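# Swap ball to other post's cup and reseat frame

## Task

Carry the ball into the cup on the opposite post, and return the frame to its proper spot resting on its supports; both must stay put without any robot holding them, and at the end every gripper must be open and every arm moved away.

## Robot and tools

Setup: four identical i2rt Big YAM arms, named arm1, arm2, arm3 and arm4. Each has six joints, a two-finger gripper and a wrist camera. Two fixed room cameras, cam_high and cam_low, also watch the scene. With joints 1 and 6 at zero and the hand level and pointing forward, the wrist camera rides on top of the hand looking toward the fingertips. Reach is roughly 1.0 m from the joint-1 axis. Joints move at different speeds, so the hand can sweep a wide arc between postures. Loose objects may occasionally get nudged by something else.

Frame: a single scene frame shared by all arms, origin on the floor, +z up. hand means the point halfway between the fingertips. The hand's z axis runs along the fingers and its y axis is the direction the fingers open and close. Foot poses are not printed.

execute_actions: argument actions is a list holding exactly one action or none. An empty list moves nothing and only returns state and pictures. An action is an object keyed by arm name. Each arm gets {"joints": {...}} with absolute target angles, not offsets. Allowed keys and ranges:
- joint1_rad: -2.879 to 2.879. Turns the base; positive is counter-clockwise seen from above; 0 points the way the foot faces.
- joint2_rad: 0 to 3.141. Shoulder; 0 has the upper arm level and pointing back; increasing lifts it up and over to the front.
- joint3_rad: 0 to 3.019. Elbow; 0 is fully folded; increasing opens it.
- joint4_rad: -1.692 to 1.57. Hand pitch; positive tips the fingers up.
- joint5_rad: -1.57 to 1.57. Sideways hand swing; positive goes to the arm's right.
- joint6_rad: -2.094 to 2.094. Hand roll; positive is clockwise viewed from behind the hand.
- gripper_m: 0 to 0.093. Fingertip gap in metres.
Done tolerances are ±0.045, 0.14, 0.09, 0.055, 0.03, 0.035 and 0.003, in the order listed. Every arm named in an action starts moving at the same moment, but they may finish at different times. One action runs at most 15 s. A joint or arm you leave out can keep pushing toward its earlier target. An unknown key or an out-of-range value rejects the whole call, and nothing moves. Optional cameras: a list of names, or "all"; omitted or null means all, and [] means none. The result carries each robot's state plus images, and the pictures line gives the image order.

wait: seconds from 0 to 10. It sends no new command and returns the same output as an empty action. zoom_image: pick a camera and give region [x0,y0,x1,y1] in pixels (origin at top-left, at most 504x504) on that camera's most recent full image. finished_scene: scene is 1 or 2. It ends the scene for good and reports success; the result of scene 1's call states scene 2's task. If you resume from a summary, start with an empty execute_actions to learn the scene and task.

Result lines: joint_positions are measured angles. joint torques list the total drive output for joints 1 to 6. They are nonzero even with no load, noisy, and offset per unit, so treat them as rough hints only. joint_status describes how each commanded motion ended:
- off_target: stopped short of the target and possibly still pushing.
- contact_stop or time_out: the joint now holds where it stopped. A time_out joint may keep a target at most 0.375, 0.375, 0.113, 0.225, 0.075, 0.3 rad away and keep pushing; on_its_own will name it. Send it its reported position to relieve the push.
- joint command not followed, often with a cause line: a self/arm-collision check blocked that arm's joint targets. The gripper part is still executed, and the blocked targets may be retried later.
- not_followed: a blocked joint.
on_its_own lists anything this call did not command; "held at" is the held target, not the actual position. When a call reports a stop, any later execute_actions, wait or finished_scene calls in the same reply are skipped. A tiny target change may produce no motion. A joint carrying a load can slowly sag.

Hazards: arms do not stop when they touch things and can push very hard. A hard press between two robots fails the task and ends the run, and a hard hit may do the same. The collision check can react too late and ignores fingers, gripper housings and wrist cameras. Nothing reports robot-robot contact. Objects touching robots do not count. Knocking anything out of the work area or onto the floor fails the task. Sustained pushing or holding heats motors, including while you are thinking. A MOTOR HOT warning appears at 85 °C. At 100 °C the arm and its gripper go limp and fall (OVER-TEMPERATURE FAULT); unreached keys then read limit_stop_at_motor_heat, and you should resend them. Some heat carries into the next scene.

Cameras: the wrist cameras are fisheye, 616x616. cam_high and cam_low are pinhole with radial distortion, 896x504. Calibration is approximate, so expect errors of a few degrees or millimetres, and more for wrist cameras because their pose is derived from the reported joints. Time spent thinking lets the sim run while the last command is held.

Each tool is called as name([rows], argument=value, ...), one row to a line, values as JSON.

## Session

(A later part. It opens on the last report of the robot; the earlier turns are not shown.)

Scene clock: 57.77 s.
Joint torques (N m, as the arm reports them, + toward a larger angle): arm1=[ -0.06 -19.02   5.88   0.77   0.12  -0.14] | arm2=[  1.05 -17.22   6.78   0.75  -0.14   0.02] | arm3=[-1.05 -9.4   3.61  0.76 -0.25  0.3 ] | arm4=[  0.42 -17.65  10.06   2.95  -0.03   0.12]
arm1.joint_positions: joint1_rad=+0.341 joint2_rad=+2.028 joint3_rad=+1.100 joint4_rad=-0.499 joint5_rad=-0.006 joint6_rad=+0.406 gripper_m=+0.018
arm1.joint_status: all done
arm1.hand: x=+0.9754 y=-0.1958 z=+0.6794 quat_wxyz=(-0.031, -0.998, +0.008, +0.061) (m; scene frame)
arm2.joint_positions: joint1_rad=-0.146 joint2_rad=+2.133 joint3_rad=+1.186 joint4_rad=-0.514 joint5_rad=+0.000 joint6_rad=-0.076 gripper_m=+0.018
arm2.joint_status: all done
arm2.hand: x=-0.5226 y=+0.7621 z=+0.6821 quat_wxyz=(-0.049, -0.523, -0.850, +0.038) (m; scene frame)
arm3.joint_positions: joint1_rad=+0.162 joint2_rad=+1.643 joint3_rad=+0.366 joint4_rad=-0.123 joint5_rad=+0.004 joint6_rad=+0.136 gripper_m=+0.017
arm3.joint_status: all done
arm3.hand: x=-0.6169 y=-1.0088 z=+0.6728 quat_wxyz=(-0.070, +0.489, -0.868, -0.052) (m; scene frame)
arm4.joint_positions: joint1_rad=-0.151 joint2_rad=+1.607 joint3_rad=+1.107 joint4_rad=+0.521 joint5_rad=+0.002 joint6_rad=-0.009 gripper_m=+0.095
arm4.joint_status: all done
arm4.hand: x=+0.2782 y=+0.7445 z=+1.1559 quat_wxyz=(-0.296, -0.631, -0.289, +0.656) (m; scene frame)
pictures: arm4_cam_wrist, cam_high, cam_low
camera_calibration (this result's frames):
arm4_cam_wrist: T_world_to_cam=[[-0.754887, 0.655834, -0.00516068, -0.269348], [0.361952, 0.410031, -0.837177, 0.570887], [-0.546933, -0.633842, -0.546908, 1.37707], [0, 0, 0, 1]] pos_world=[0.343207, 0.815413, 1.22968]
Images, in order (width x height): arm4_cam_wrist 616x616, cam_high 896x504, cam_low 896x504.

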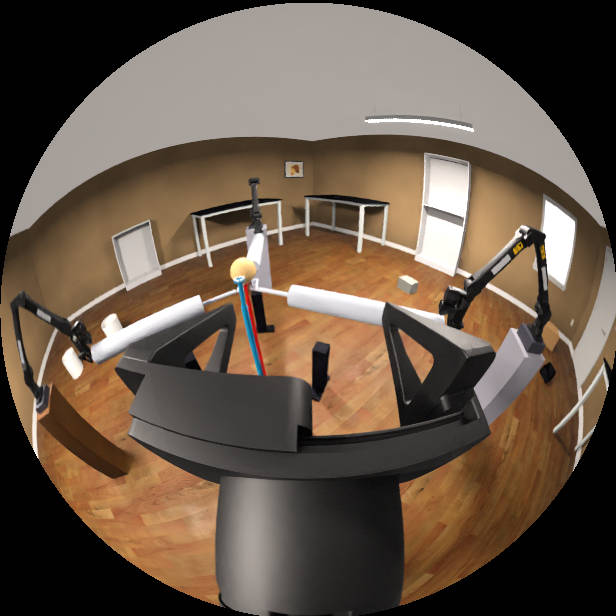

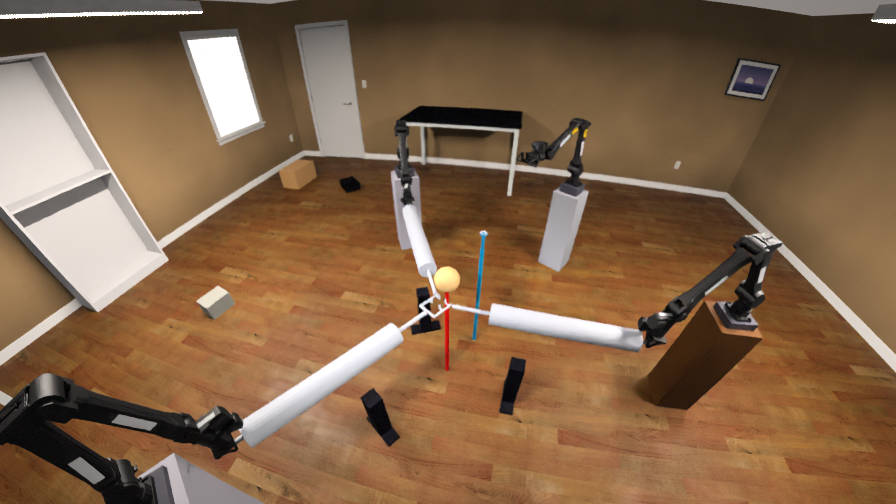

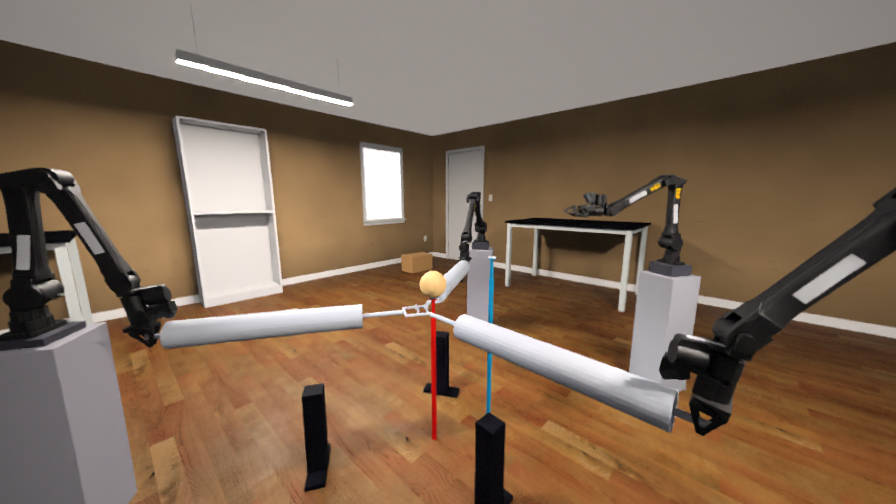

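execute_actions(actions=[])

Scene clock: 73.23 s.
Joint torques (N m, as the arm reports them, + toward a larger angle): arm1=[ -0.09 -18.92   5.89   0.76   0.13  -0.14] | arm2=[  1.05 -17.35   6.7    0.72  -0.14   0.  ] | arm3=[-0.97 -9.45  3.61  0.74 -0.26  0.3 ] | arm4=[  0.51 -17.67  10.08   2.94  -0.04   0.12]
arm1.joint_positions: joint1_rad=+0.341 joint2_rad=+2.028 joint3_rad=+1.100 joint4_rad=-0.499 joint5_rad=-0.006 joint6_rad=+0.406 gripper_m=+0.018
arm1.joint_status: all done
arm1.hand: x=+0.9754 y=-0.1958 z=+0.6794 quat_wxyz=(-0.031, -0.998, +0.008, +0.061) (m; scene frame)
arm2.joint_positions: joint1_rad=-0.146 joint2_rad=+2.133 joint3_rad=+1.186 joint4_rad=-0.514 joint5_rad=+0.000 joint6_rad=-0.076 gripper_m=+0.018
arm2.joint_status: all done
arm2.hand: x=-0.5226 y=+0.7621 z=+0.6821 quat_wxyz=(-0.049, -0.523, -0.850, +0.038) (m; scene frame)
arm3.joint_positions: joint1_rad=+0.162 joint2_rad=+1.643 joint3_rad=+0.366 joint4_rad=-0.123 joint5_rad=+0.004 joint6_rad=+0.136 gripper_m=+0.017
arm3.joint_status: all done
arm3.hand: x=-0.6169 y=-1.0088 z=+0.6728 quat_wxyz=(-0.070, +0.489, -0.868, -0.052) (m; scene frame)
arm4.joint_positions: joint1_rad=-0.151 joint2_rad=+1.607 joint3_rad=+1.107 joint4_rad=+0.521 joint5_rad=+0.002 joint6_rad=-0.009 gripper_m=+0.095
arm4.joint_status: all done
arm4.hand: x=+0.2782 y=+0.7445 z=+1.1559 quat_wxyz=(-0.296, -0.631, -0.289, +0.656) (m; scene frame)
pictures: arm1_cam_wrist, arm2_cam_wrist, arm3_cam_wrist, arm4_cam_wrist, cam_high, cam_low
camera_calibration (this result's frames):
arm1_cam_wrist: T_world_to_cam=[[0.0123968, 0.999392, -0.0325812, 0.200638], [0.873841, 0.00501074, 0.486185, -1.17635], [0.486053, -0.034498, -0.873248, 0.233519], [0, 0, 0, 1]] pos_world=[0.911954, -0.186565, 0.782382]
arm2_cam_wrist: T_world_to_cam=[[-0.894123, -0.447395, 0.0195433, -0.139354], [-0.381059, 0.783023, 0.491598, -1.13102], [-0.235242, 0.432102, -0.870603, 0.262461], [0, 0, 0, 1]] pos_world=[-0.493845, 0.709861, 0.787231]
arm3_cam_wrist: T_world_to_cam=[[0.852201, -0.523036, -0.0136468, 0.00491878], [-0.465741, -0.770216, 0.43572, -1.3493], [-0.238408, -0.364965, -0.899979, 0.211388], [0, 0, 0, 1]] pos_world=[-0.58222, -0.959532, 0.77823]
arm4_cam_wrist: T_world_to_cam=[[-0.754887, 0.655834, -0.00516068, -0.269348], [0.361952, 0.410031, -0.837177, 0.570887], [-0.546933, -0.633842, -0.546908, 1.37707], [0, 0, 0, 1]] pos_world=[0.343207, 0.815413, 1.22968]
Images, in order (width x height): arm1_cam_wrist 616x616, arm2_cam_wrist 616x616, arm3_cam_wrist 616x616, arm4_cam_wrist 616x616, cam_high 896x504, cam_low 896x504.

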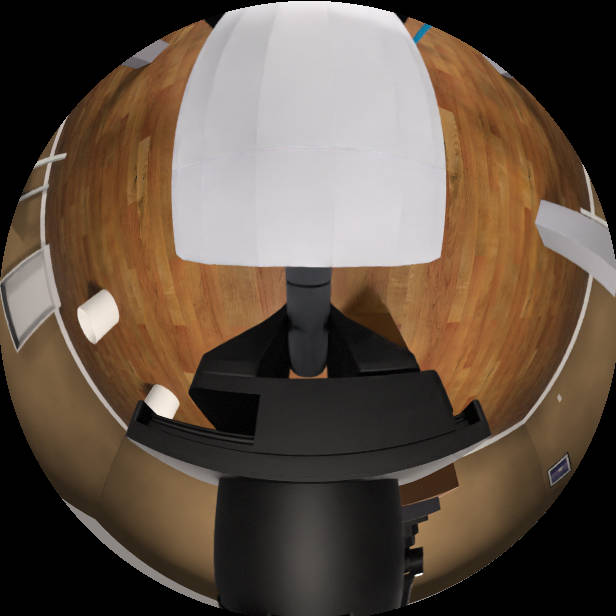

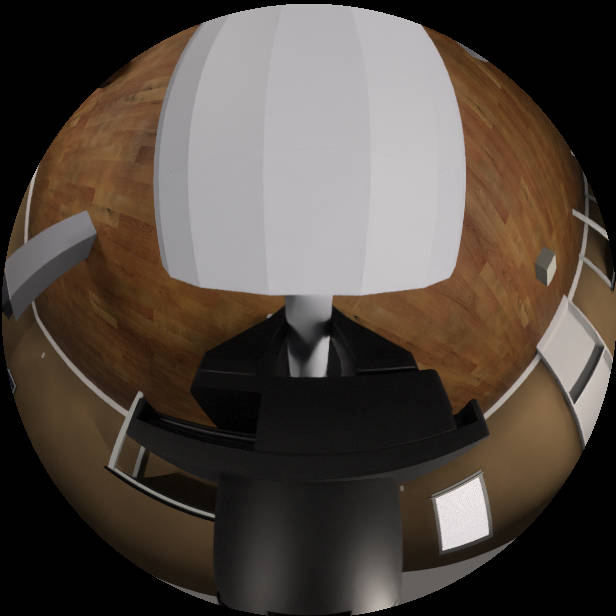

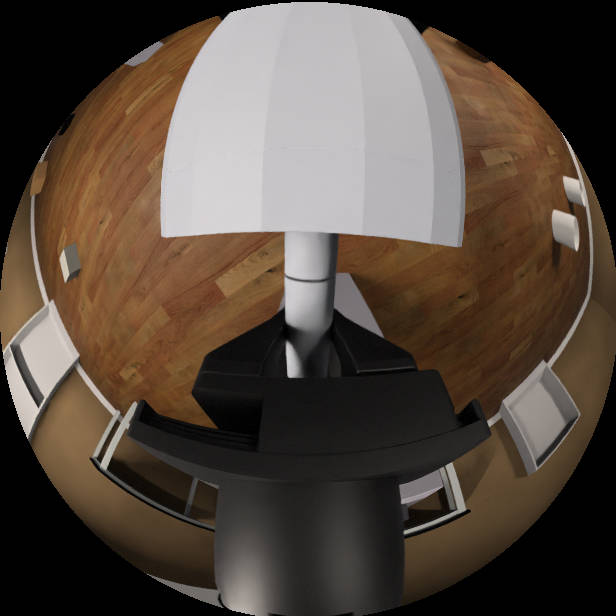

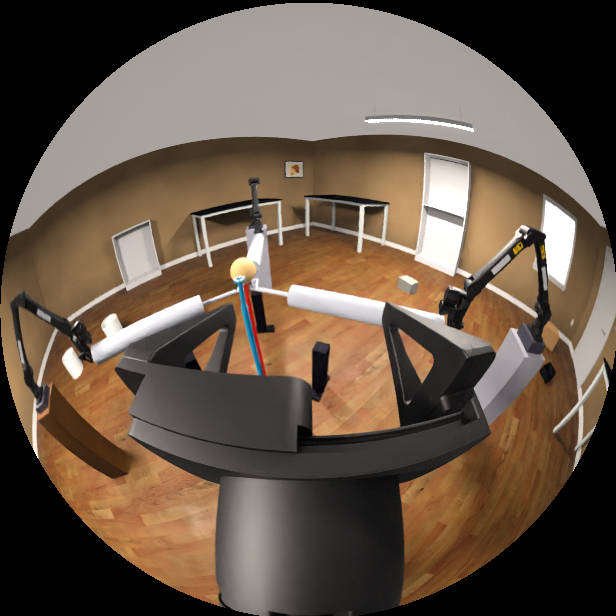

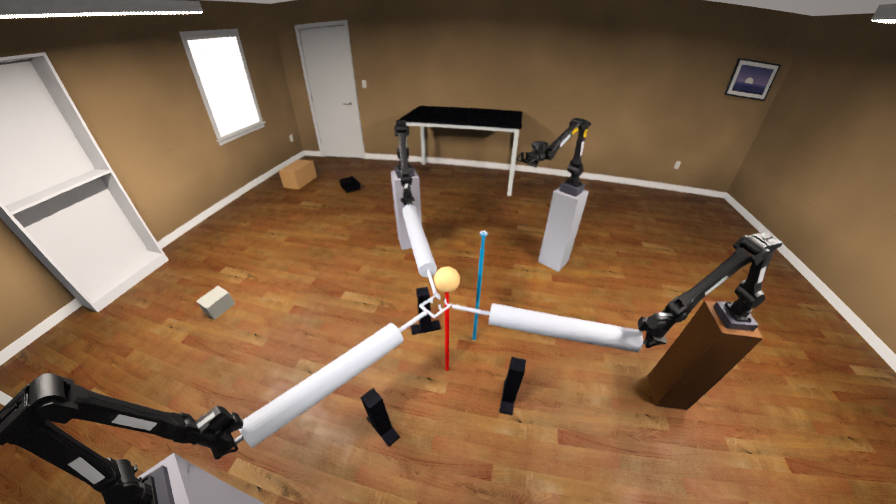

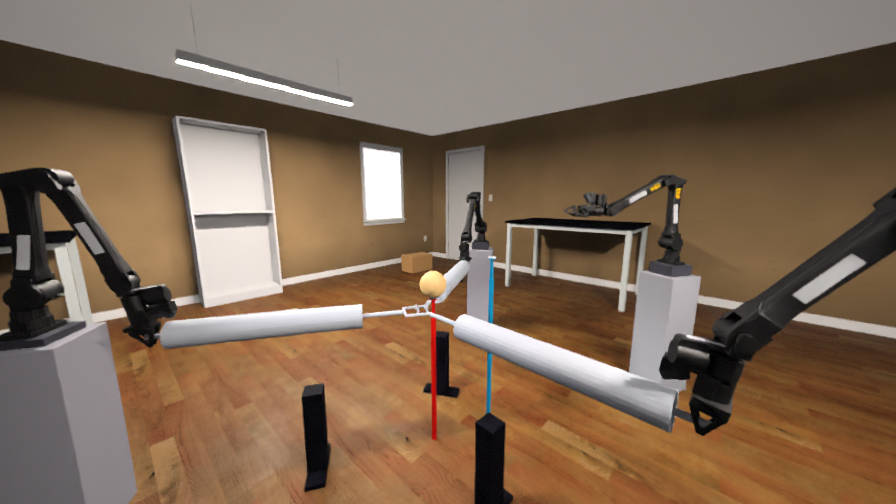

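execute_actions([
  {"arm1":{"joints":{"joint1_rad":0.275,"joint2_rad":1.93,"joint3_rad":0.965,"joint4_rad":-0.408,"joint6_rad":0.335}},"arm2":{"joints":{"joint1_rad":-0.047,"joint2_rad":2.052,"joint3_rad":1.12,"joint4_rad":-0.445,"joint6_rad":0.02}},"arm3":{"joints":{"joint1_rad":0.125,"joint2_rad":1.714,"joint3_rad":0.55,"joint4_rad":-0.195,"joint6_rad":0.097}}},
], cameras=["cam_high","cam_low"])

zoom_image(camera="cam_low", region=[385,265,475,335])

zoom_image(camera="cam_high", region=[405,260,495,330])

Scene clock: 84.47 s.
Joint torques (N m, as the arm reports them, + toward a larger angle): arm1=[ -0.01 -18.32   5.15   1.3    0.21  -0.13] | arm2=[ -0.23 -17.86   6.34   1.39  -0.28  -0.11] | arm3=[-2.89 -9.16  4.83  0.9  -0.34  0.05] | arm4=[  0.52 -17.7   10.07   2.95  -0.03   0.11]
arm1.joint_positions: joint1_rad=+0.274 joint2_rad=+1.967 joint3_rad=+0.956 joint4_rad=-0.424 joint5_rad=-0.008 joint6_rad=+0.341 gripper_m=+0.018
arm1.joint_status: all done
arm1.hand: x=+1.0083 y=-0.1490 z=+0.6750 quat_wxyz=(-0.026, -0.998, +0.009, +0.060) (m; scene frame)
arm2.joint_positions: joint1_rad=-0.040 joint2_rad=+2.109 joint3_rad=+1.102 joint4_rad=-0.470 joint5_rad=+0.004 joint6_rad=+0.031 gripper_m=+0.018
arm2.joint_status: all done
arm2.hand: x=-0.4867 y=+0.8124 z=+0.6739 quat_wxyz=(-0.044, -0.524, -0.850, +0.031) (m; scene frame)
arm3.joint_positions: joint1_rad=+0.135 joint2_rad=+1.716 joint3_rad=+0.521 joint4_rad=-0.195 joint5_rad=+0.006 joint6_rad=+0.110 gripper_m=+0.017
arm3.joint_status: all done
arm3.hand: x=-0.5851 y=-0.9586 z=+0.6758 quat_wxyz=(-0.076, +0.488, -0.868, -0.052) (m; scene frame)
arm4.joint_positions: joint1_rad=-0.151 joint2_rad=+1.607 joint3_rad=+1.107 joint4_rad=+0.521 joint5_rad=+0.002 joint6_rad=-0.009 gripper_m=+0.095
arm4.joint_status: not commanded
arm4.hand: x=+0.2782 y=+0.7445 z=+1.1559 quat_wxyz=(-0.296, -0.631, -0.289, +0.656) (m; scene frame)
pictures: cam_high, cam_low
Images, in order (width x height): cam_high 896x504, cam_low 896x504.

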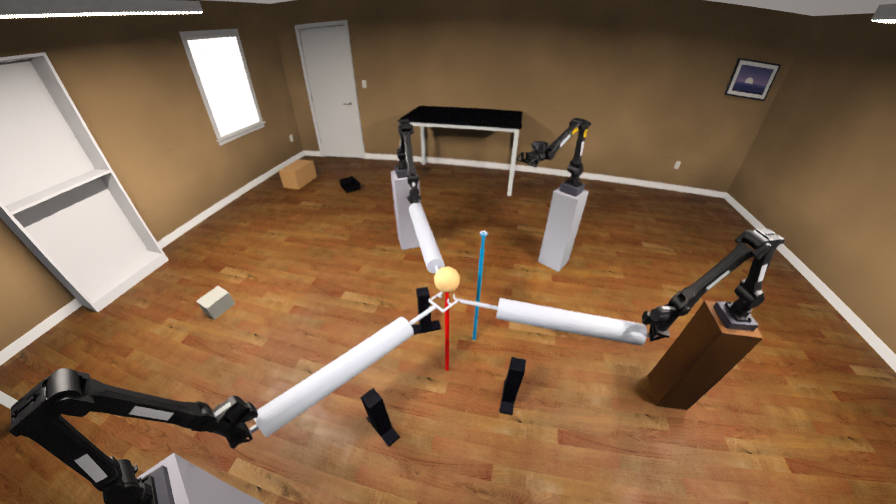

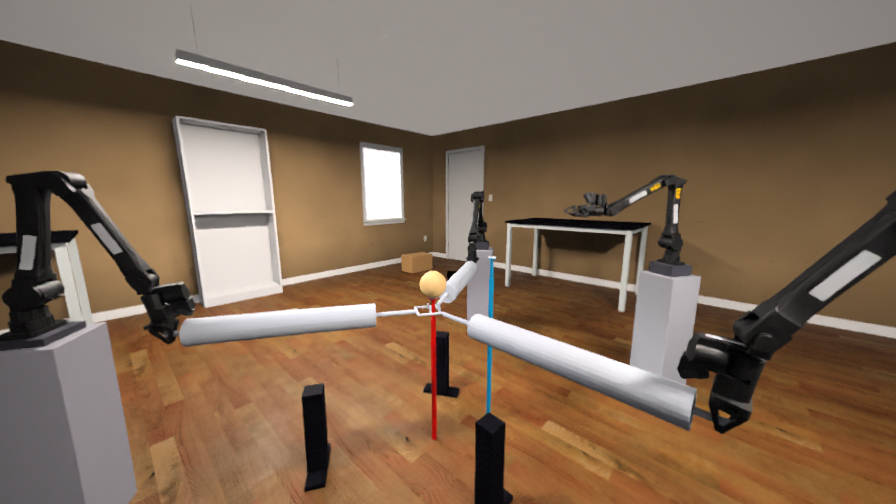

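Region (385, 265, 475, 335) of cam_low's 896x504 image, scaled by 5.600, with more detail than that image has.

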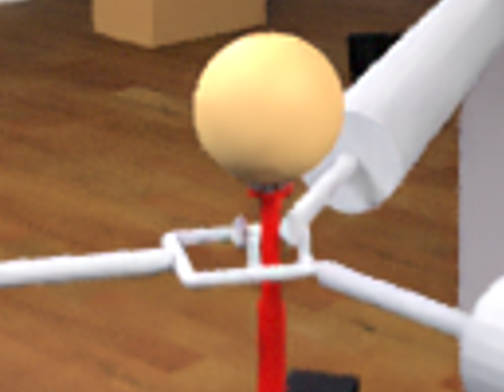

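Region (405, 260, 495, 330) of cam_high's 896x504 image, scaled by 5.600, with more detail than that image has.

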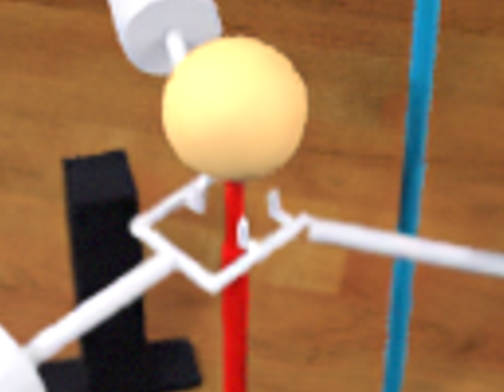

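execute_actions([
  {"arm1":{"joints":{"joint2_rad":1.85,"joint3_rad":0.96,"joint4_rad":-0.497}},"arm2":{"joints":{"joint2_rad":1.975,"joint4_rad":-0.525}},"arm3":{"joints":{"joint2_rad":1.592,"joint3_rad":0.565,"joint4_rad":-0.317}}},
], cameras=["cam_low"])

zoom_image(camera="cam_low", region=[385,255,475,325])

Scene clock: 93.63 s.
Joint torques (N m, as the arm reports them, + toward a larger angle): arm1=[ -0.19 -17.41   5.59   0.61   0.28  -0.18] | arm2=[ -0.07 -17.     7.45   0.88  -0.29  -0.11] | arm3=[ -2.85 -11.15   5.49   0.98  -0.38   0.05] | arm4=[  0.49 -17.69  10.09   2.95  -0.03   0.12]
arm1.joint_positions: joint1_rad=+0.278 joint2_rad=+1.880 joint3_rad=+0.953 joint4_rad=-0.493 joint5_rad=-0.010 joint6_rad=+0.346 gripper_m=+0.018
arm1.joint_status: all done
arm1.hand: x=+1.0079 y=-0.1512 z=+0.7103 quat_wxyz=(-0.029, -0.997, +0.009, +0.066) (m; scene frame)
arm2.joint_positions: joint1_rad=-0.040 joint2_rad=+2.029 joint3_rad=+1.096 joint4_rad=-0.532 joint5_rad=+0.005 joint6_rad=+0.031 gripper_m=+0.018
arm2.joint_status: all done
arm2.hand: x=-0.4859 y=+0.8110 z=+0.7097 quat_wxyz=(-0.049, -0.524, -0.850, +0.034) (m; scene frame)
arm3.joint_positions: joint1_rad=+0.134 joint2_rad=+1.622 joint3_rad=+0.535 joint4_rad=-0.320 joint5_rad=+0.007 joint6_rad=+0.110 gripper_m=+0.017
arm3.joint_status: all done
arm3.hand: x=-0.5853 y=-0.9597 z=+0.7022 quat_wxyz=(-0.070, +0.488, -0.869, -0.047) (m; scene frame)
arm4.joint_positions: joint1_rad=-0.151 joint2_rad=+1.607 joint3_rad=+1.107 joint4_rad=+0.521 joint5_rad=+0.002 joint6_rad=-0.009 gripper_m=+0.095
arm4.joint_status: not commanded
arm4.hand: x=+0.2782 y=+0.7445 z=+1.1559 quat_wxyz=(-0.296, -0.631, -0.289, +0.656) (m; scene frame)
pictures: cam_low
Images, in order (width x height): cam_low 896x504.

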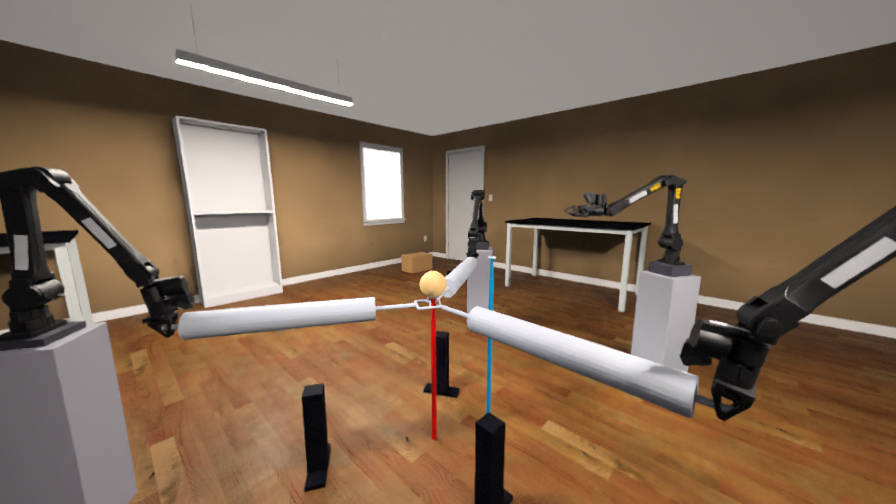

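Region (385, 255, 475, 325) of cam_low's 896x504 image, scaled by 5.600, with more detail than that image has.

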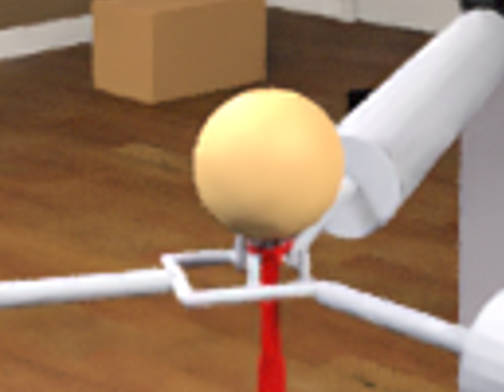

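execute_actions([
  {"arm1":{"joints":{"joint2_rad":1.772,"joint3_rad":0.985,"joint4_rad":-0.595}},"arm2":{"joints":{"joint2_rad":1.893,"joint3_rad":1.14,"joint4_rad":-0.60}},"arm3":{"joints":{"joint2_rad":1.474,"joint3_rad":0.588,"joint4_rad":-0.45}}},
], cameras=[])

execute_actions([
  {"arm1":{"joints":{"joint2_rad":1.692,"joint3_rad":1.025,"joint4_rad":-0.70}},"arm2":{"joints":{"joint2_rad":1.815,"joint3_rad":1.165,"joint4_rad":-0.70}},"arm3":{"joints":{"joint2_rad":1.357,"joint3_rad":0.626,"joint4_rad":-0.605}}},
], cameras=["cam_low"])

Scene clock: 104.20 s.
Joint torques (N m, as the arm reports them, + toward a larger angle): arm1=[ -0.15 -16.99   7.55  -0.02   0.25  -0.18] | arm2=[  0.19 -17.36   9.89   0.7   -0.17  -0.09] | arm3=[ -2.6  -10.19   6.92   0.39  -0.51   0.08] | arm4=[  0.49 -17.67  10.08   2.95  -0.03   0.12]
arm1.joint_positions: joint1_rad=+0.277 joint2_rad=+1.803 joint3_rad=+0.957 joint4_rad=-0.573 joint5_rad=-0.009 joint6_rad=+0.345 gripper_m=+0.018
arm1.joint_status: all done
arm1.hand: x=+1.0097 y=-0.1500 z=+0.7428 quat_wxyz=(-0.029, -0.997, +0.009, +0.067) (m; scene frame)
arm2.joint_positions: joint1_rad=-0.040 joint2_rad=+1.951 joint3_rad=+1.096 joint4_rad=-0.602 joint5_rad=+0.001 joint6_rad=+0.031 gripper_m=+0.018
arm2.joint_status: all done
arm2.hand: x=-0.4853 y=+0.8116 z=+0.7452 quat_wxyz=(-0.053, -0.523, -0.850, +0.034) (m; scene frame)
arm3.joint_positions: joint1_rad=+0.129 joint2_rad=+1.501 joint3_rad=+0.549 joint4_rad=-0.440 joint5_rad=+0.010 joint6_rad=+0.106 gripper_m=+0.017
arm3.joint_status: all done
arm3.hand: x=-0.5826 y=-0.9598 z=+0.7374 quat_wxyz=(-0.077, +0.487, -0.869, -0.050) (m; scene frame)
arm4.joint_positions: joint1_rad=-0.151 joint2_rad=+1.607 joint3_rad=+1.107 joint4_rad=+0.521 joint5_rad=+0.002 joint6_rad=-0.009 gripper_m=+0.095
arm4.joint_status: not commanded
arm4.hand: x=+0.2782 y=+0.7445 z=+1.1559 quat_wxyz=(-0.296, -0.631, -0.289, +0.656) (m; scene frame)
pictures: none
No camera images: the call's "cameras" was empty. Leave "cameras" out to get every camera's image.

Scene clock: 105.07 s.
Joint torques (N m, as the arm reports them, + toward a larger angle): arm1=[ -0.18 -16.58   9.06   0.09   0.14  -0.18] | arm2=[ -0.12 -16.26  11.77   0.32  -0.18  -0.1 ] | arm3=[-2.41 -9.15  7.96  0.12 -0.36  0.08] | arm4=[  0.5  -17.68  10.07   2.95  -0.04   0.12]
arm1.joint_positions: joint1_rad=+0.277 joint2_rad=+1.723 joint3_rad=+0.985 joint4_rad=-0.681 joint5_rad=-0.006 joint6_rad=+0.345 gripper_m=+0.018
arm1.joint_status: all done
arm1.hand: x=+1.0088 y=-0.1497 z=+0.7830 quat_wxyz=(-0.028, -0.997, +0.010, +0.067) (m; scene frame)
arm2.joint_positions: joint1_rad=-0.040 joint2_rad=+1.864 joint3_rad=+1.105 joint4_rad=-0.692 joint5_rad=+0.001 joint6_rad=+0.031 gripper_m=+0.018
arm2.joint_status: all done
arm2.hand: x=-0.4859 y=+0.8132 z=+0.7872 quat_wxyz=(-0.056, -0.523, -0.850, +0.036) (m; scene frame)
arm3.joint_positions: joint1_rad=+0.129 joint2_rad=+1.380 joint3_rad=+0.584 joint4_rad=-0.589 joint5_rad=+0.007 joint6_rad=+0.106 gripper_m=+0.017
arm3.joint_status: all done
arm3.hand: x=-0.5827 y=-0.9588 z=+0.7783 quat_wxyz=(-0.079, +0.487, -0.868, -0.053) (m; scene frame)
arm4.joint_positions: joint1_rad=-0.151 joint2_rad=+1.607 joint3_rad=+1.107 joint4_rad=+0.521 joint5_rad=+0.002 joint6_rad=-0.009 gripper_m=+0.095
arm4.joint_status: not commanded
arm4.hand: x=+0.2782 y=+0.7445 z=+1.1559 quat_wxyz=(-0.296, -0.631, -0.289, +0.656) (m; scene frame)
pictures: cam_low
Images, in order (width x height): cam_low 896x504.

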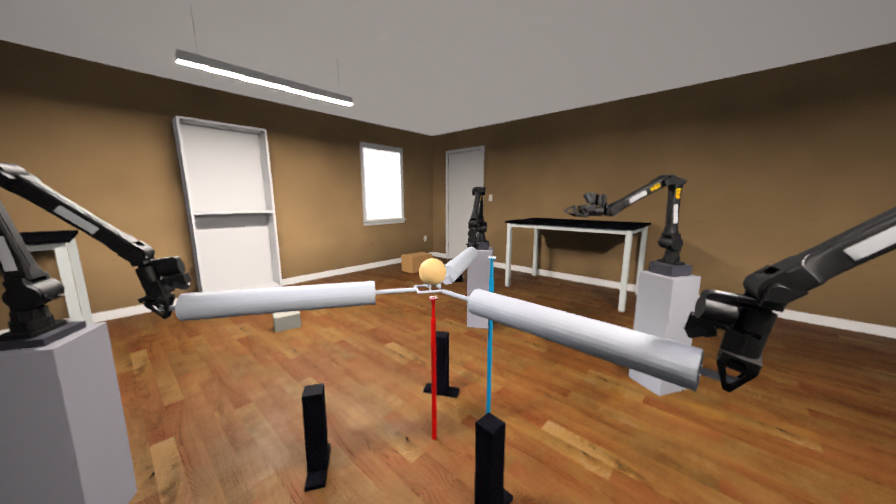

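execute_actions([
  {"arm1":{"joints":{"joint1_rad":0.2,"joint2_rad":1.52,"joint3_rad":0.985,"joint4_rad":-0.86,"joint6_rad":0.26}},"arm2":{"joints":{"joint1_rad":0.028,"joint2_rad":1.665,"joint3_rad":1.12,"joint4_rad":-0.835,"joint6_rad":0.1}},"arm3":{"joints":{"joint2_rad":1.345,"joint3_rad":0.825,"joint4_rad":-0.825}}},
], cameras=[])

execute_actions([
  {"arm1":{"joints":{"joint1_rad":0.094,"joint2_rad":1.35,"joint3_rad":0.99,"joint4_rad":-1.025,"joint6_rad":0.153}},"arm2":{"joints":{"joint1_rad":0.132,"joint2_rad":1.52,"joint3_rad":1.125,"joint4_rad":-0.98,"joint6_rad":0.205}},"arm3":{"joints":{"joint2_rad":1.415,"joint3_rad":1.068,"joint4_rad":-1.005}}},
], cameras=["cam_low"])

Scene clock: 119.73 s.
Joint torques (N m, as the arm reports them, + toward a larger angle): arm1=[ -0.68 -13.6    7.32   0.37   0.37  -0.24] | arm2=[  0.65 -14.25   9.93   0.97  -0.16   0.03] | arm3=[ -2.5  -11.47   9.43   0.05  -0.51   0.09] | arm4=[  0.46 -17.69  10.07   2.94  -0.03   0.12]
arm1.joint_positions: joint1_rad=+0.210 joint2_rad=+1.538 joint3_rad=+0.979 joint4_rad=-0.848 joint5_rad=-0.012 joint6_rad=+0.276 gripper_m=+0.018
arm1.joint_status: all done
arm1.hand: x=+1.0235 y=-0.1140 z=+0.8547 quat_wxyz=(-0.027, -0.997, +0.009, +0.074) (m; scene frame)
arm2.joint_positions: joint1_rad=+0.024 joint2_rad=+1.703 joint3_rad=+1.092 joint4_rad=-0.844 joint5_rad=+0.001 joint6_rad=+0.096 gripper_m=+0.018
arm2.joint_status: all done
arm2.hand: x=-0.4702 y=+0.8492 z=+0.8537 quat_wxyz=(-0.056, -0.524, -0.849, +0.032) (m; scene frame)
arm3.joint_positions: joint1_rad=+0.128 joint2_rad=+1.380 joint3_rad=+0.772 joint4_rad=-0.809 joint5_rad=+0.010 joint6_rad=+0.105 gripper_m=+0.017
arm3.joint_status: all done
arm3.hand: x=-0.5655 y=-0.9245 z=+0.8319 quat_wxyz=(-0.067, +0.488, -0.869, -0.042) (m; scene frame)
arm4.joint_positions: joint1_rad=-0.151 joint2_rad=+1.607 joint3_rad=+1.107 joint4_rad=+0.521 joint5_rad=+0.002 joint6_rad=-0.009 gripper_m=+0.095
arm4.joint_status: not commanded
arm4.hand: x=+0.2782 y=+0.7445 z=+1.1559 quat_wxyz=(-0.296, -0.631, -0.289, +0.656) (m; scene frame)
pictures: none
No camera images: the call's "cameras" was empty. Leave "cameras" out to get every camera's image.

Scene clock: 120.77 s.
Joint torques (N m, as the arm reports them, + toward a larger angle): arm1=[ -0.94 -11.44   8.34   0.34   0.54  -0.27] | arm2=[  0.36 -12.37  11.21   1.02  -0.07  -0.02] | arm3=[ -2.21 -11.43  10.39   0.11  -0.55   0.09] | arm4=[  0.5  -17.69  10.06   2.94  -0.03   0.12]
arm1.joint_positions: joint1_rad=+0.105 joint2_rad=+1.367 joint3_rad=+0.979 joint4_rad=-1.012 joint5_rad=-0.016 joint6_rad=+0.173 gripper_m=+0.018
arm1.joint_status: all done
arm1.hand: x=+1.0473 y=-0.0646 z=+0.9170 quat_wxyz=(-0.022, -0.997, +0.009, +0.079) (m; scene frame)
arm2.joint_positions: joint1_rad=+0.133 joint2_rad=+1.552 joint3_rad=+1.089 joint4_rad=-0.989 joint5_rad=-0.001 joint6_rad=+0.205 gripper_m=+0.018
arm2.joint_status: all done
arm2.hand: x=-0.4439 y=+0.9015 z=+0.9152 quat_wxyz=(-0.060, -0.524, -0.849, +0.025) (m; scene frame)
arm3.joint_positions: joint1_rad=+0.126 joint2_rad=+1.429 joint3_rad=+1.011 joint4_rad=-0.989 joint5_rad=+0.011 joint6_rad=+0.104 gripper_m=+0.017
arm3.joint_status: all done
arm3.hand: x=-0.5401 y=-0.8738 z=+0.8955 quat_wxyz=(-0.071, +0.487, -0.869, -0.045) (m; scene frame)
arm4.joint_positions: joint1_rad=-0.151 joint2_rad=+1.607 joint3_rad=+1.107 joint4_rad=+0.521 joint5_rad=+0.002 joint6_rad=-0.009 gripper_m=+0.095
arm4.joint_status: not commanded
arm4.hand: x=+0.2782 y=+0.7445 z=+1.1559 quat_wxyz=(-0.296, -0.631, -0.289, +0.656) (m; scene frame)
pictures: cam_low
Images, in order (width x height): cam_low 896x504.

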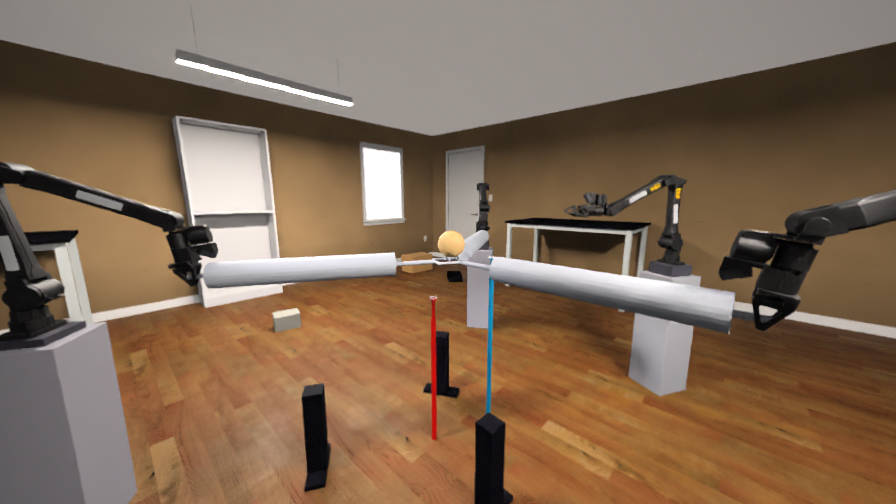

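execute_actions([
  {"arm1":{"joints":{"joint1_rad":-0.052,"joint2_rad":1.243,"joint3_rad":0.99,"joint4_rad":-1.16,"joint6_rad":0.005}},"arm2":{"joints":{"joint1_rad":0.254,"joint2_rad":1.42,"joint3_rad":1.13,"joint4_rad":-1.08,"joint6_rad":0.325}},"arm3":{"joints":{"joint2_rad":1.525,"joint3_rad":1.33,"joint4_rad":-1.14}}},
], cameras=[])

execute_actions([
  {"arm1":{"joints":{"joint1_rad":-0.242,"joint2_rad":1.16,"joint3_rad":0.92,"joint4_rad":-1.175,"joint6_rad":-0.185}},"arm2":{"joints":{"joint1_rad":0.425,"joint2_rad":1.383,"joint3_rad":1.08,"joint6_rad":0.496}},"arm3":{"joints":{"joint1_rad":0.118,"joint2_rad":1.705,"joint3_rad":1.562,"joint4_rad":-1.185}}},
], cameras=["cam_low","cam_high"])

zoom_image(camera="cam_low", region=[440,205,530,275])

zoom_image(camera="cam_high", region=[440,190,530,260])

Scene clock: 132.17 s.
Joint torques (N m, as the arm reports them, + toward a larger angle): arm1=[ -0.94 -10.     8.56  -0.06   0.82  -0.27] | arm2=[  0.38 -12.    12.03   1.03  -0.05  -0.03] | arm3=[ -1.67 -15.01  11.44   0.22  -0.61   0.13] | arm4=[  0.47 -17.66  10.07   2.95  -0.03   0.12]
arm1.joint_positions: joint1_rad=-0.039 joint2_rad=+1.262 joint3_rad=+0.979 joint4_rad=-1.137 joint5_rad=-0.022 joint6_rad=+0.026 gripper_m=+0.018
arm1.joint_status: all done
arm1.hand: x=+1.0738 y=-0.0069 z=+0.9512 quat_wxyz=(-0.012, -0.997, +0.007, +0.072) (m; scene frame)
arm2.joint_positions: joint1_rad=+0.259 joint2_rad=+1.457 joint3_rad=+1.089 joint4_rad=-1.091 joint5_rad=-0.001 joint6_rad=+0.329 gripper_m=+0.018
arm2.joint_status: all done
arm2.hand: x=-0.4182 y=+0.9565 z=+0.9519 quat_wxyz=(-0.059, -0.523, -0.850, +0.018) (m; scene frame)
arm3.joint_positions: joint1_rad=+0.119 joint2_rad=+1.552 joint3_rad=+1.260 joint4_rad=-1.127 joint5_rad=+0.013 joint6_rad=+0.100 gripper_m=+0.017
arm3.joint_status: all done
arm3.hand: x=-0.5106 y=-0.8208 z=+0.9357 quat_wxyz=(-0.067, +0.486, -0.871, -0.040) (m; scene frame)
arm4.joint_positions: joint1_rad=-0.151 joint2_rad=+1.607 joint3_rad=+1.107 joint4_rad=+0.521 joint5_rad=+0.002 joint6_rad=-0.009 gripper_m=+0.095
arm4.joint_status: not commanded
arm4.hand: x=+0.2782 y=+0.7445 z=+1.1559 quat_wxyz=(-0.296, -0.631, -0.289, +0.656) (m; scene frame)
pictures: none
No camera images: the call's "cameras" was empty. Leave "cameras" out to get every camera's image.

Scene clock: 133.17 s.
Joint torques (N m, as the arm reports them, + toward a larger angle): arm1=[-0.91 -9.71  8.56 -0.03  0.93 -0.24] | arm2=[  0.08 -12.49  10.71   0.85  -0.29  -0.05] | arm3=[ -1.09 -18.53  11.94   0.07  -0.59   0.2 ] | arm4=[  0.49 -17.67  10.07   2.95  -0.04   0.11]
arm1.joint_positions: joint1_rad=-0.230 joint2_rad=+1.190 joint3_rad=+0.909 joint4_rad=-1.153 joint5_rad=-0.025 joint6_rad=-0.167 gripper_m=+0.018
arm1.joint_status: all done
arm1.hand: x=+1.1095 y=+0.0584 z=+0.9470 quat_wxyz=(+0.000, -0.998, +0.006, +0.066) (m; scene frame)
arm2.joint_positions: joint1_rad=+0.432 joint2_rad=+1.435 joint3_rad=+1.054 joint4_rad=-1.089 joint5_rad=+0.006 joint6_rad=+0.500 gripper_m=+0.018
arm2.joint_status: all done
arm2.hand: x=-0.3822 y=+1.0202 z=+0.9464 quat_wxyz=(-0.055, -0.523, -0.851, +0.011) (m; scene frame)
arm3.joint_positions: joint1_rad=+0.105 joint2_rad=+1.737 joint3_rad=+1.486 joint4_rad=-1.170 joint5_rad=+0.012 joint6_rad=+0.090 gripper_m=+0.017
arm3.joint_status: all done
arm3.hand: x=-0.4723 y=-0.7588 z=+0.9333 quat_wxyz=(-0.066, +0.484, -0.872, -0.039) (m; scene frame)
arm4.joint_positions: joint1_rad=-0.151 joint2_rad=+1.607 joint3_rad=+1.107 joint4_rad=+0.521 joint5_rad=+0.002 joint6_rad=-0.009 gripper_m=+0.095
arm4.joint_status: not commanded
arm4.hand: x=+0.2782 y=+0.7445 z=+1.1559 quat_wxyz=(-0.296, -0.631, -0.289, +0.656) (m; scene frame)
pictures: cam_high, cam_low
Images, in order (width x height): cam_high 896x504, cam_low 896x504.

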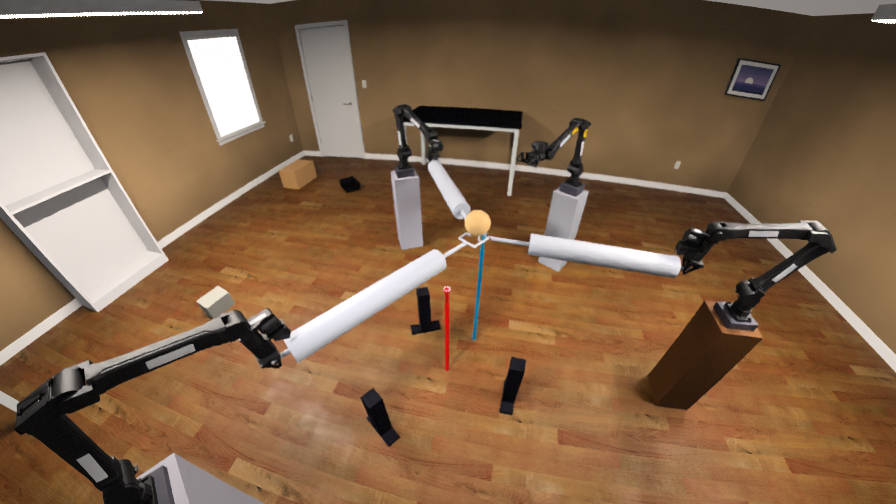

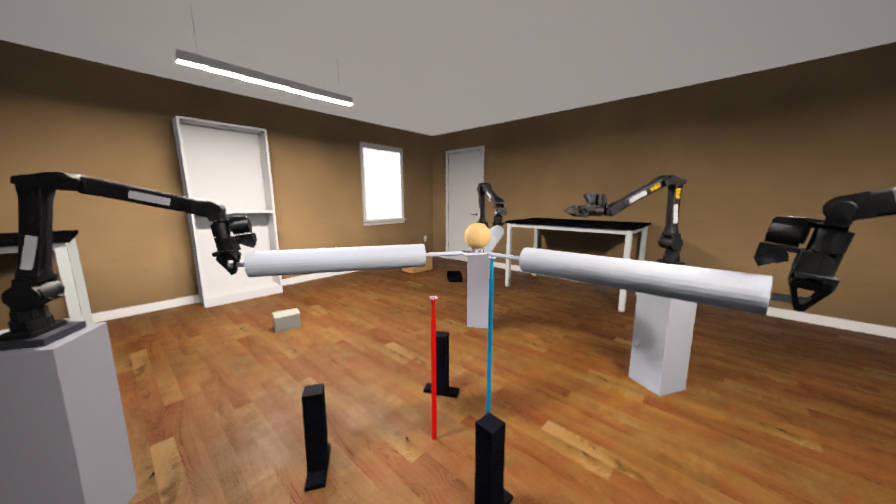

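Region (440, 205, 530, 275) of cam_low's 896x504 image, scaled by 5.600, with more detail than that image has.

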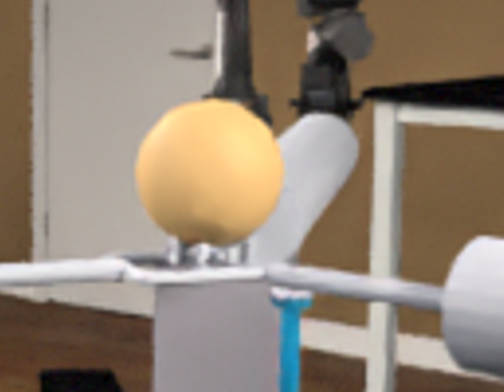

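Region (440, 190, 530, 260) of cam_high's 896x504 image, scaled by 5.600, with more detail than that image has.

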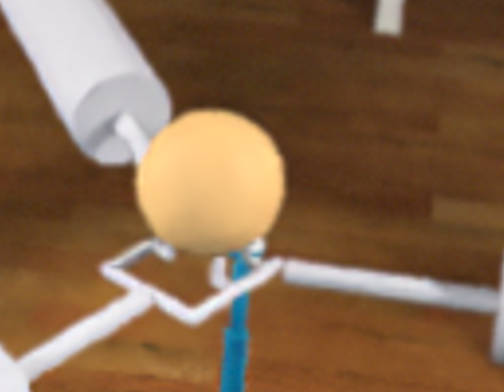

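execute_actions([
  {"arm1":{"joints":{"joint1_rad":-0.378,"joint2_rad":1.145,"joint6_rad":-0.32}},"arm2":{"joints":{"joint1_rad":0.525,"joint2_rad":1.34,"joint3_rad":1.062,"joint6_rad":0.597}},"arm3":{"joints":{"joint1_rad":0.145,"joint2_rad":1.805,"joint3_rad":1.748,"joint4_rad":-1.245,"joint6_rad":0.11}}},
], cameras=[])

execute_actions([
  {"arm1":{"joints":{"joint1_rad":-0.51,"joint2_rad":1.14,"joint3_rad":0.935,"joint4_rad":-1.19,"joint6_rad":-0.452}},"arm2":{"joints":{"joint1_rad":0.634,"joint2_rad":1.32,"joint3_rad":1.047,"joint6_rad":0.706}},"arm3":{"joints":{"joint1_rad":0.155,"joint2_rad":1.925,"joint3_rad":1.935,"joint4_rad":-1.305,"joint6_rad":0.12}}},
], cameras=["cam_low","cam_high","arm4_cam_wrist"])

zoom_image(camera="cam_low", region=[440,205,530,275])

zoom_image(camera="cam_high", region=[440,190,530,260])

zoom_image(camera="arm4_cam_wrist", region=[190,210,290,320])

Scene clock: 143.77 s.
Joint torques (N m, as the arm reports them, + toward a larger angle): arm1=[ -0.94 -10.24   8.81   0.24   0.96  -0.21] | arm2=[ -0.03 -11.93  11.38   0.93  -0.28  -0.03] | arm3=[  0.87 -19.72  12.77   0.4   -0.52   0.32] | arm4=[  0.5  -17.66  10.08   2.96  -0.03   0.12]
arm1.joint_positions: joint1_rad=-0.366 joint2_rad=+1.182 joint3_rad=+0.906 joint4_rad=-1.161 joint5_rad=-0.026 joint6_rad=-0.306 gripper_m=+0.018
arm1.joint_status: all done
arm1.hand: x=+1.1236 y=+0.1027 z=+0.9480 quat_wxyz=(+0.008, -0.998, +0.005, +0.064) (m; scene frame)
arm2.joint_positions: joint1_rad=+0.532 joint2_rad=+1.390 joint3_rad=+1.030 joint4_rad=-1.091 joint5_rad=+0.006 joint6_rad=+0.598 gripper_m=+0.018
arm2.joint_status: all done
arm2.hand: x=-0.3688 y=+1.0602 z=+0.9544 quat_wxyz=(-0.065, -0.522, -0.851, +0.006) (m; scene frame)
arm3.joint_positions: joint1_rad=+0.108 joint2_rad=+1.831 joint3_rad=+1.661 joint4_rad=-1.235 joint5_rad=+0.011 joint6_rad=+0.090 gripper_m=+0.017
arm3.joint_status: all done
arm3.hand: x=-0.4547 y=-0.7190 z=+0.9503 quat_wxyz=(-0.072, +0.485, -0.870, -0.044) (m; scene frame)
arm4.joint_positions: joint1_rad=-0.151 joint2_rad=+1.607 joint3_rad=+1.107 joint4_rad=+0.521 joint5_rad=+0.002 joint6_rad=-0.009 gripper_m=+0.095
arm4.joint_status: not commanded
arm4.hand: x=+0.2782 y=+0.7445 z=+1.1559 quat_wxyz=(-0.296, -0.631, -0.289, +0.656) (m; scene frame)
pictures: none
No camera images: the call's "cameras" was empty. Leave "cameras" out to get every camera's image.

Scene clock: 145.80 s.
Joint torques (N m, as the arm reports them, + toward a larger angle): arm1=[ -0.96 -10.59   9.89  -0.15   0.96  -0.19] | arm2=[ -0.23 -12.3   10.62   0.94  -0.28  -0.03] | arm3=[  1.48 -21.72  13.08   0.46  -0.52   0.41] | arm4=[  0.48 -17.61  10.07   2.94  -0.03   0.12]
arm1.joint_positions: joint1_rad=-0.498 joint2_rad=+1.181 joint3_rad=+0.906 joint4_rad=-1.165 joint5_rad=-0.026 joint6_rad=-0.440 gripper_m=+0.018
arm1.joint_status: all done
arm1.hand: x=+1.1408 y=+0.1443 z=+0.9484 quat_wxyz=(+0.016, -0.998, +0.004, +0.061) (m; scene frame)
arm2.joint_positions: joint1_rad=+0.642 joint2_rad=+1.377 joint3_rad=+1.023 joint4_rad=-1.091 joint5_rad=+0.006 joint6_rad=+0.708 gripper_m=+0.018
arm2.joint_status: all done
arm2.hand: x=-0.3517 y=+1.1017 z=+0.9561 quat_wxyz=(-0.068, -0.521, -0.851, -0.002) (m; scene frame)
arm3.joint_positions: joint1_rad=+0.111 joint2_rad=+1.956 joint3_rad=+1.843 joint4_rad=-1.297 joint5_rad=+0.011 joint6_rad=+0.090 gripper_m=+0.017
arm3.joint_status: joint3_rad time_out (moved +0.183 of +0.274); the others done
arm3.on_its_own: joint3_rad reads +1.843 and still pushes toward +1.935 since a time_out
arm3.hand: x=-0.4362 y=-0.6787 z=+0.9495 quat_wxyz=(-0.071, +0.486, -0.870, -0.043) (m; scene frame)
arm4.joint_positions: joint1_rad=-0.151 joint2_rad=+1.607 joint3_rad=+1.107 joint4_rad=+0.521 joint5_rad=+0.002 joint6_rad=-0.009 gripper_m=+0.095
arm4.joint_status: not commanded
arm4.hand: x=+0.2782 y=+0.7445 z=+1.1559 quat_wxyz=(-0.296, -0.631, -0.289, +0.656) (m; scene frame)
pictures: arm4_cam_wrist, cam_high, cam_low
camera_calibration (this result's frames):
arm4_cam_wrist: T_world_to_cam=[[-0.754887, 0.655834, -0.00516068, -0.269348], [0.361952, 0.410031, -0.837177, 0.570887], [-0.546933, -0.633842, -0.546908, 1.37707], [0, 0, 0, 1]] pos_world=[0.343207, 0.815413, 1.22968]
Images, in order (width x height): arm4_cam_wrist 616x616, cam_high 896x504, cam_low 896x504.

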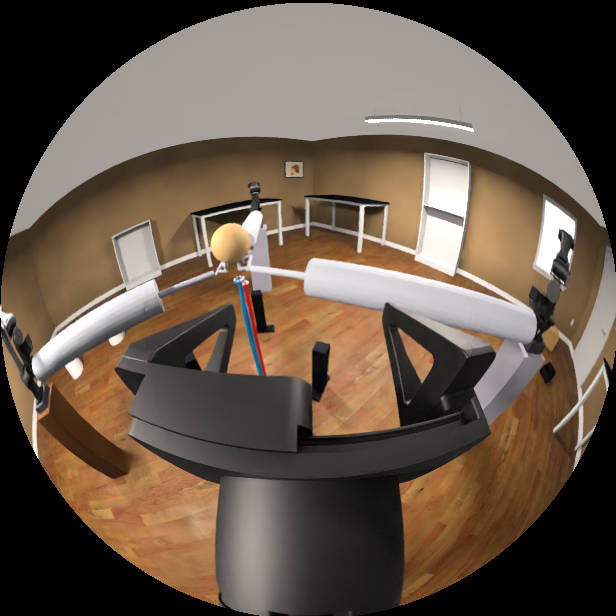

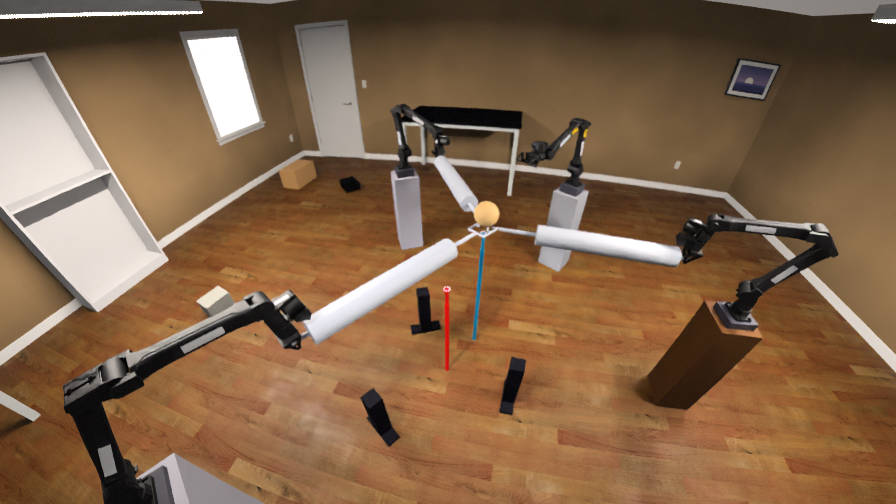

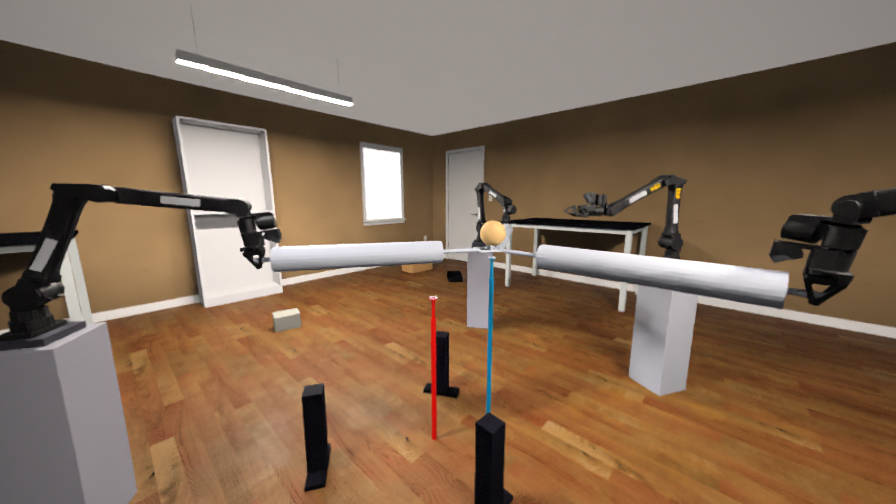

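Region (440, 205, 530, 275) of cam_low's 896x504 image, scaled by 5.600, with more detail than that image has.

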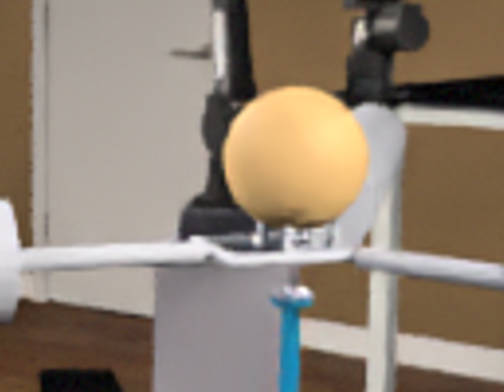

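Region (440, 190, 530, 260) of cam_high's 896x504 image, scaled by 5.600, with more detail than that image has.

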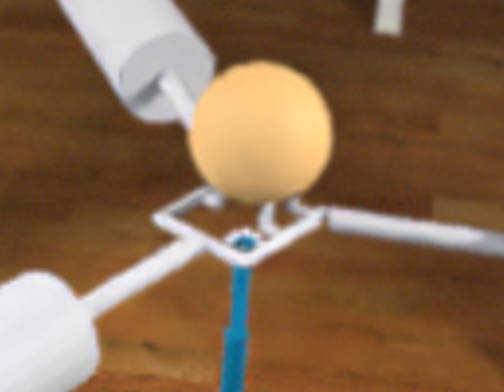

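Region (190, 210, 290, 320) of arm4_cam_wrist's 616x616 image, scaled by 4.582, with more detail than that image has; it fills the left 458 columns of this view, and the rest is white.

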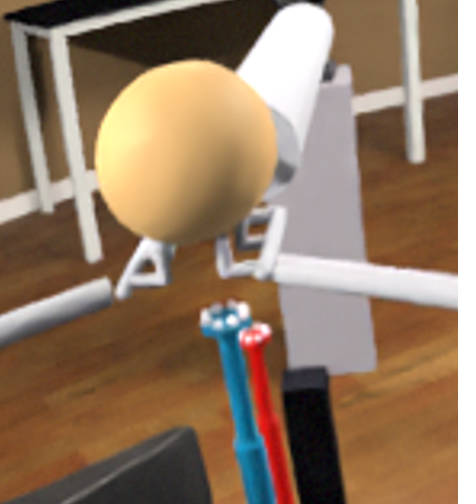

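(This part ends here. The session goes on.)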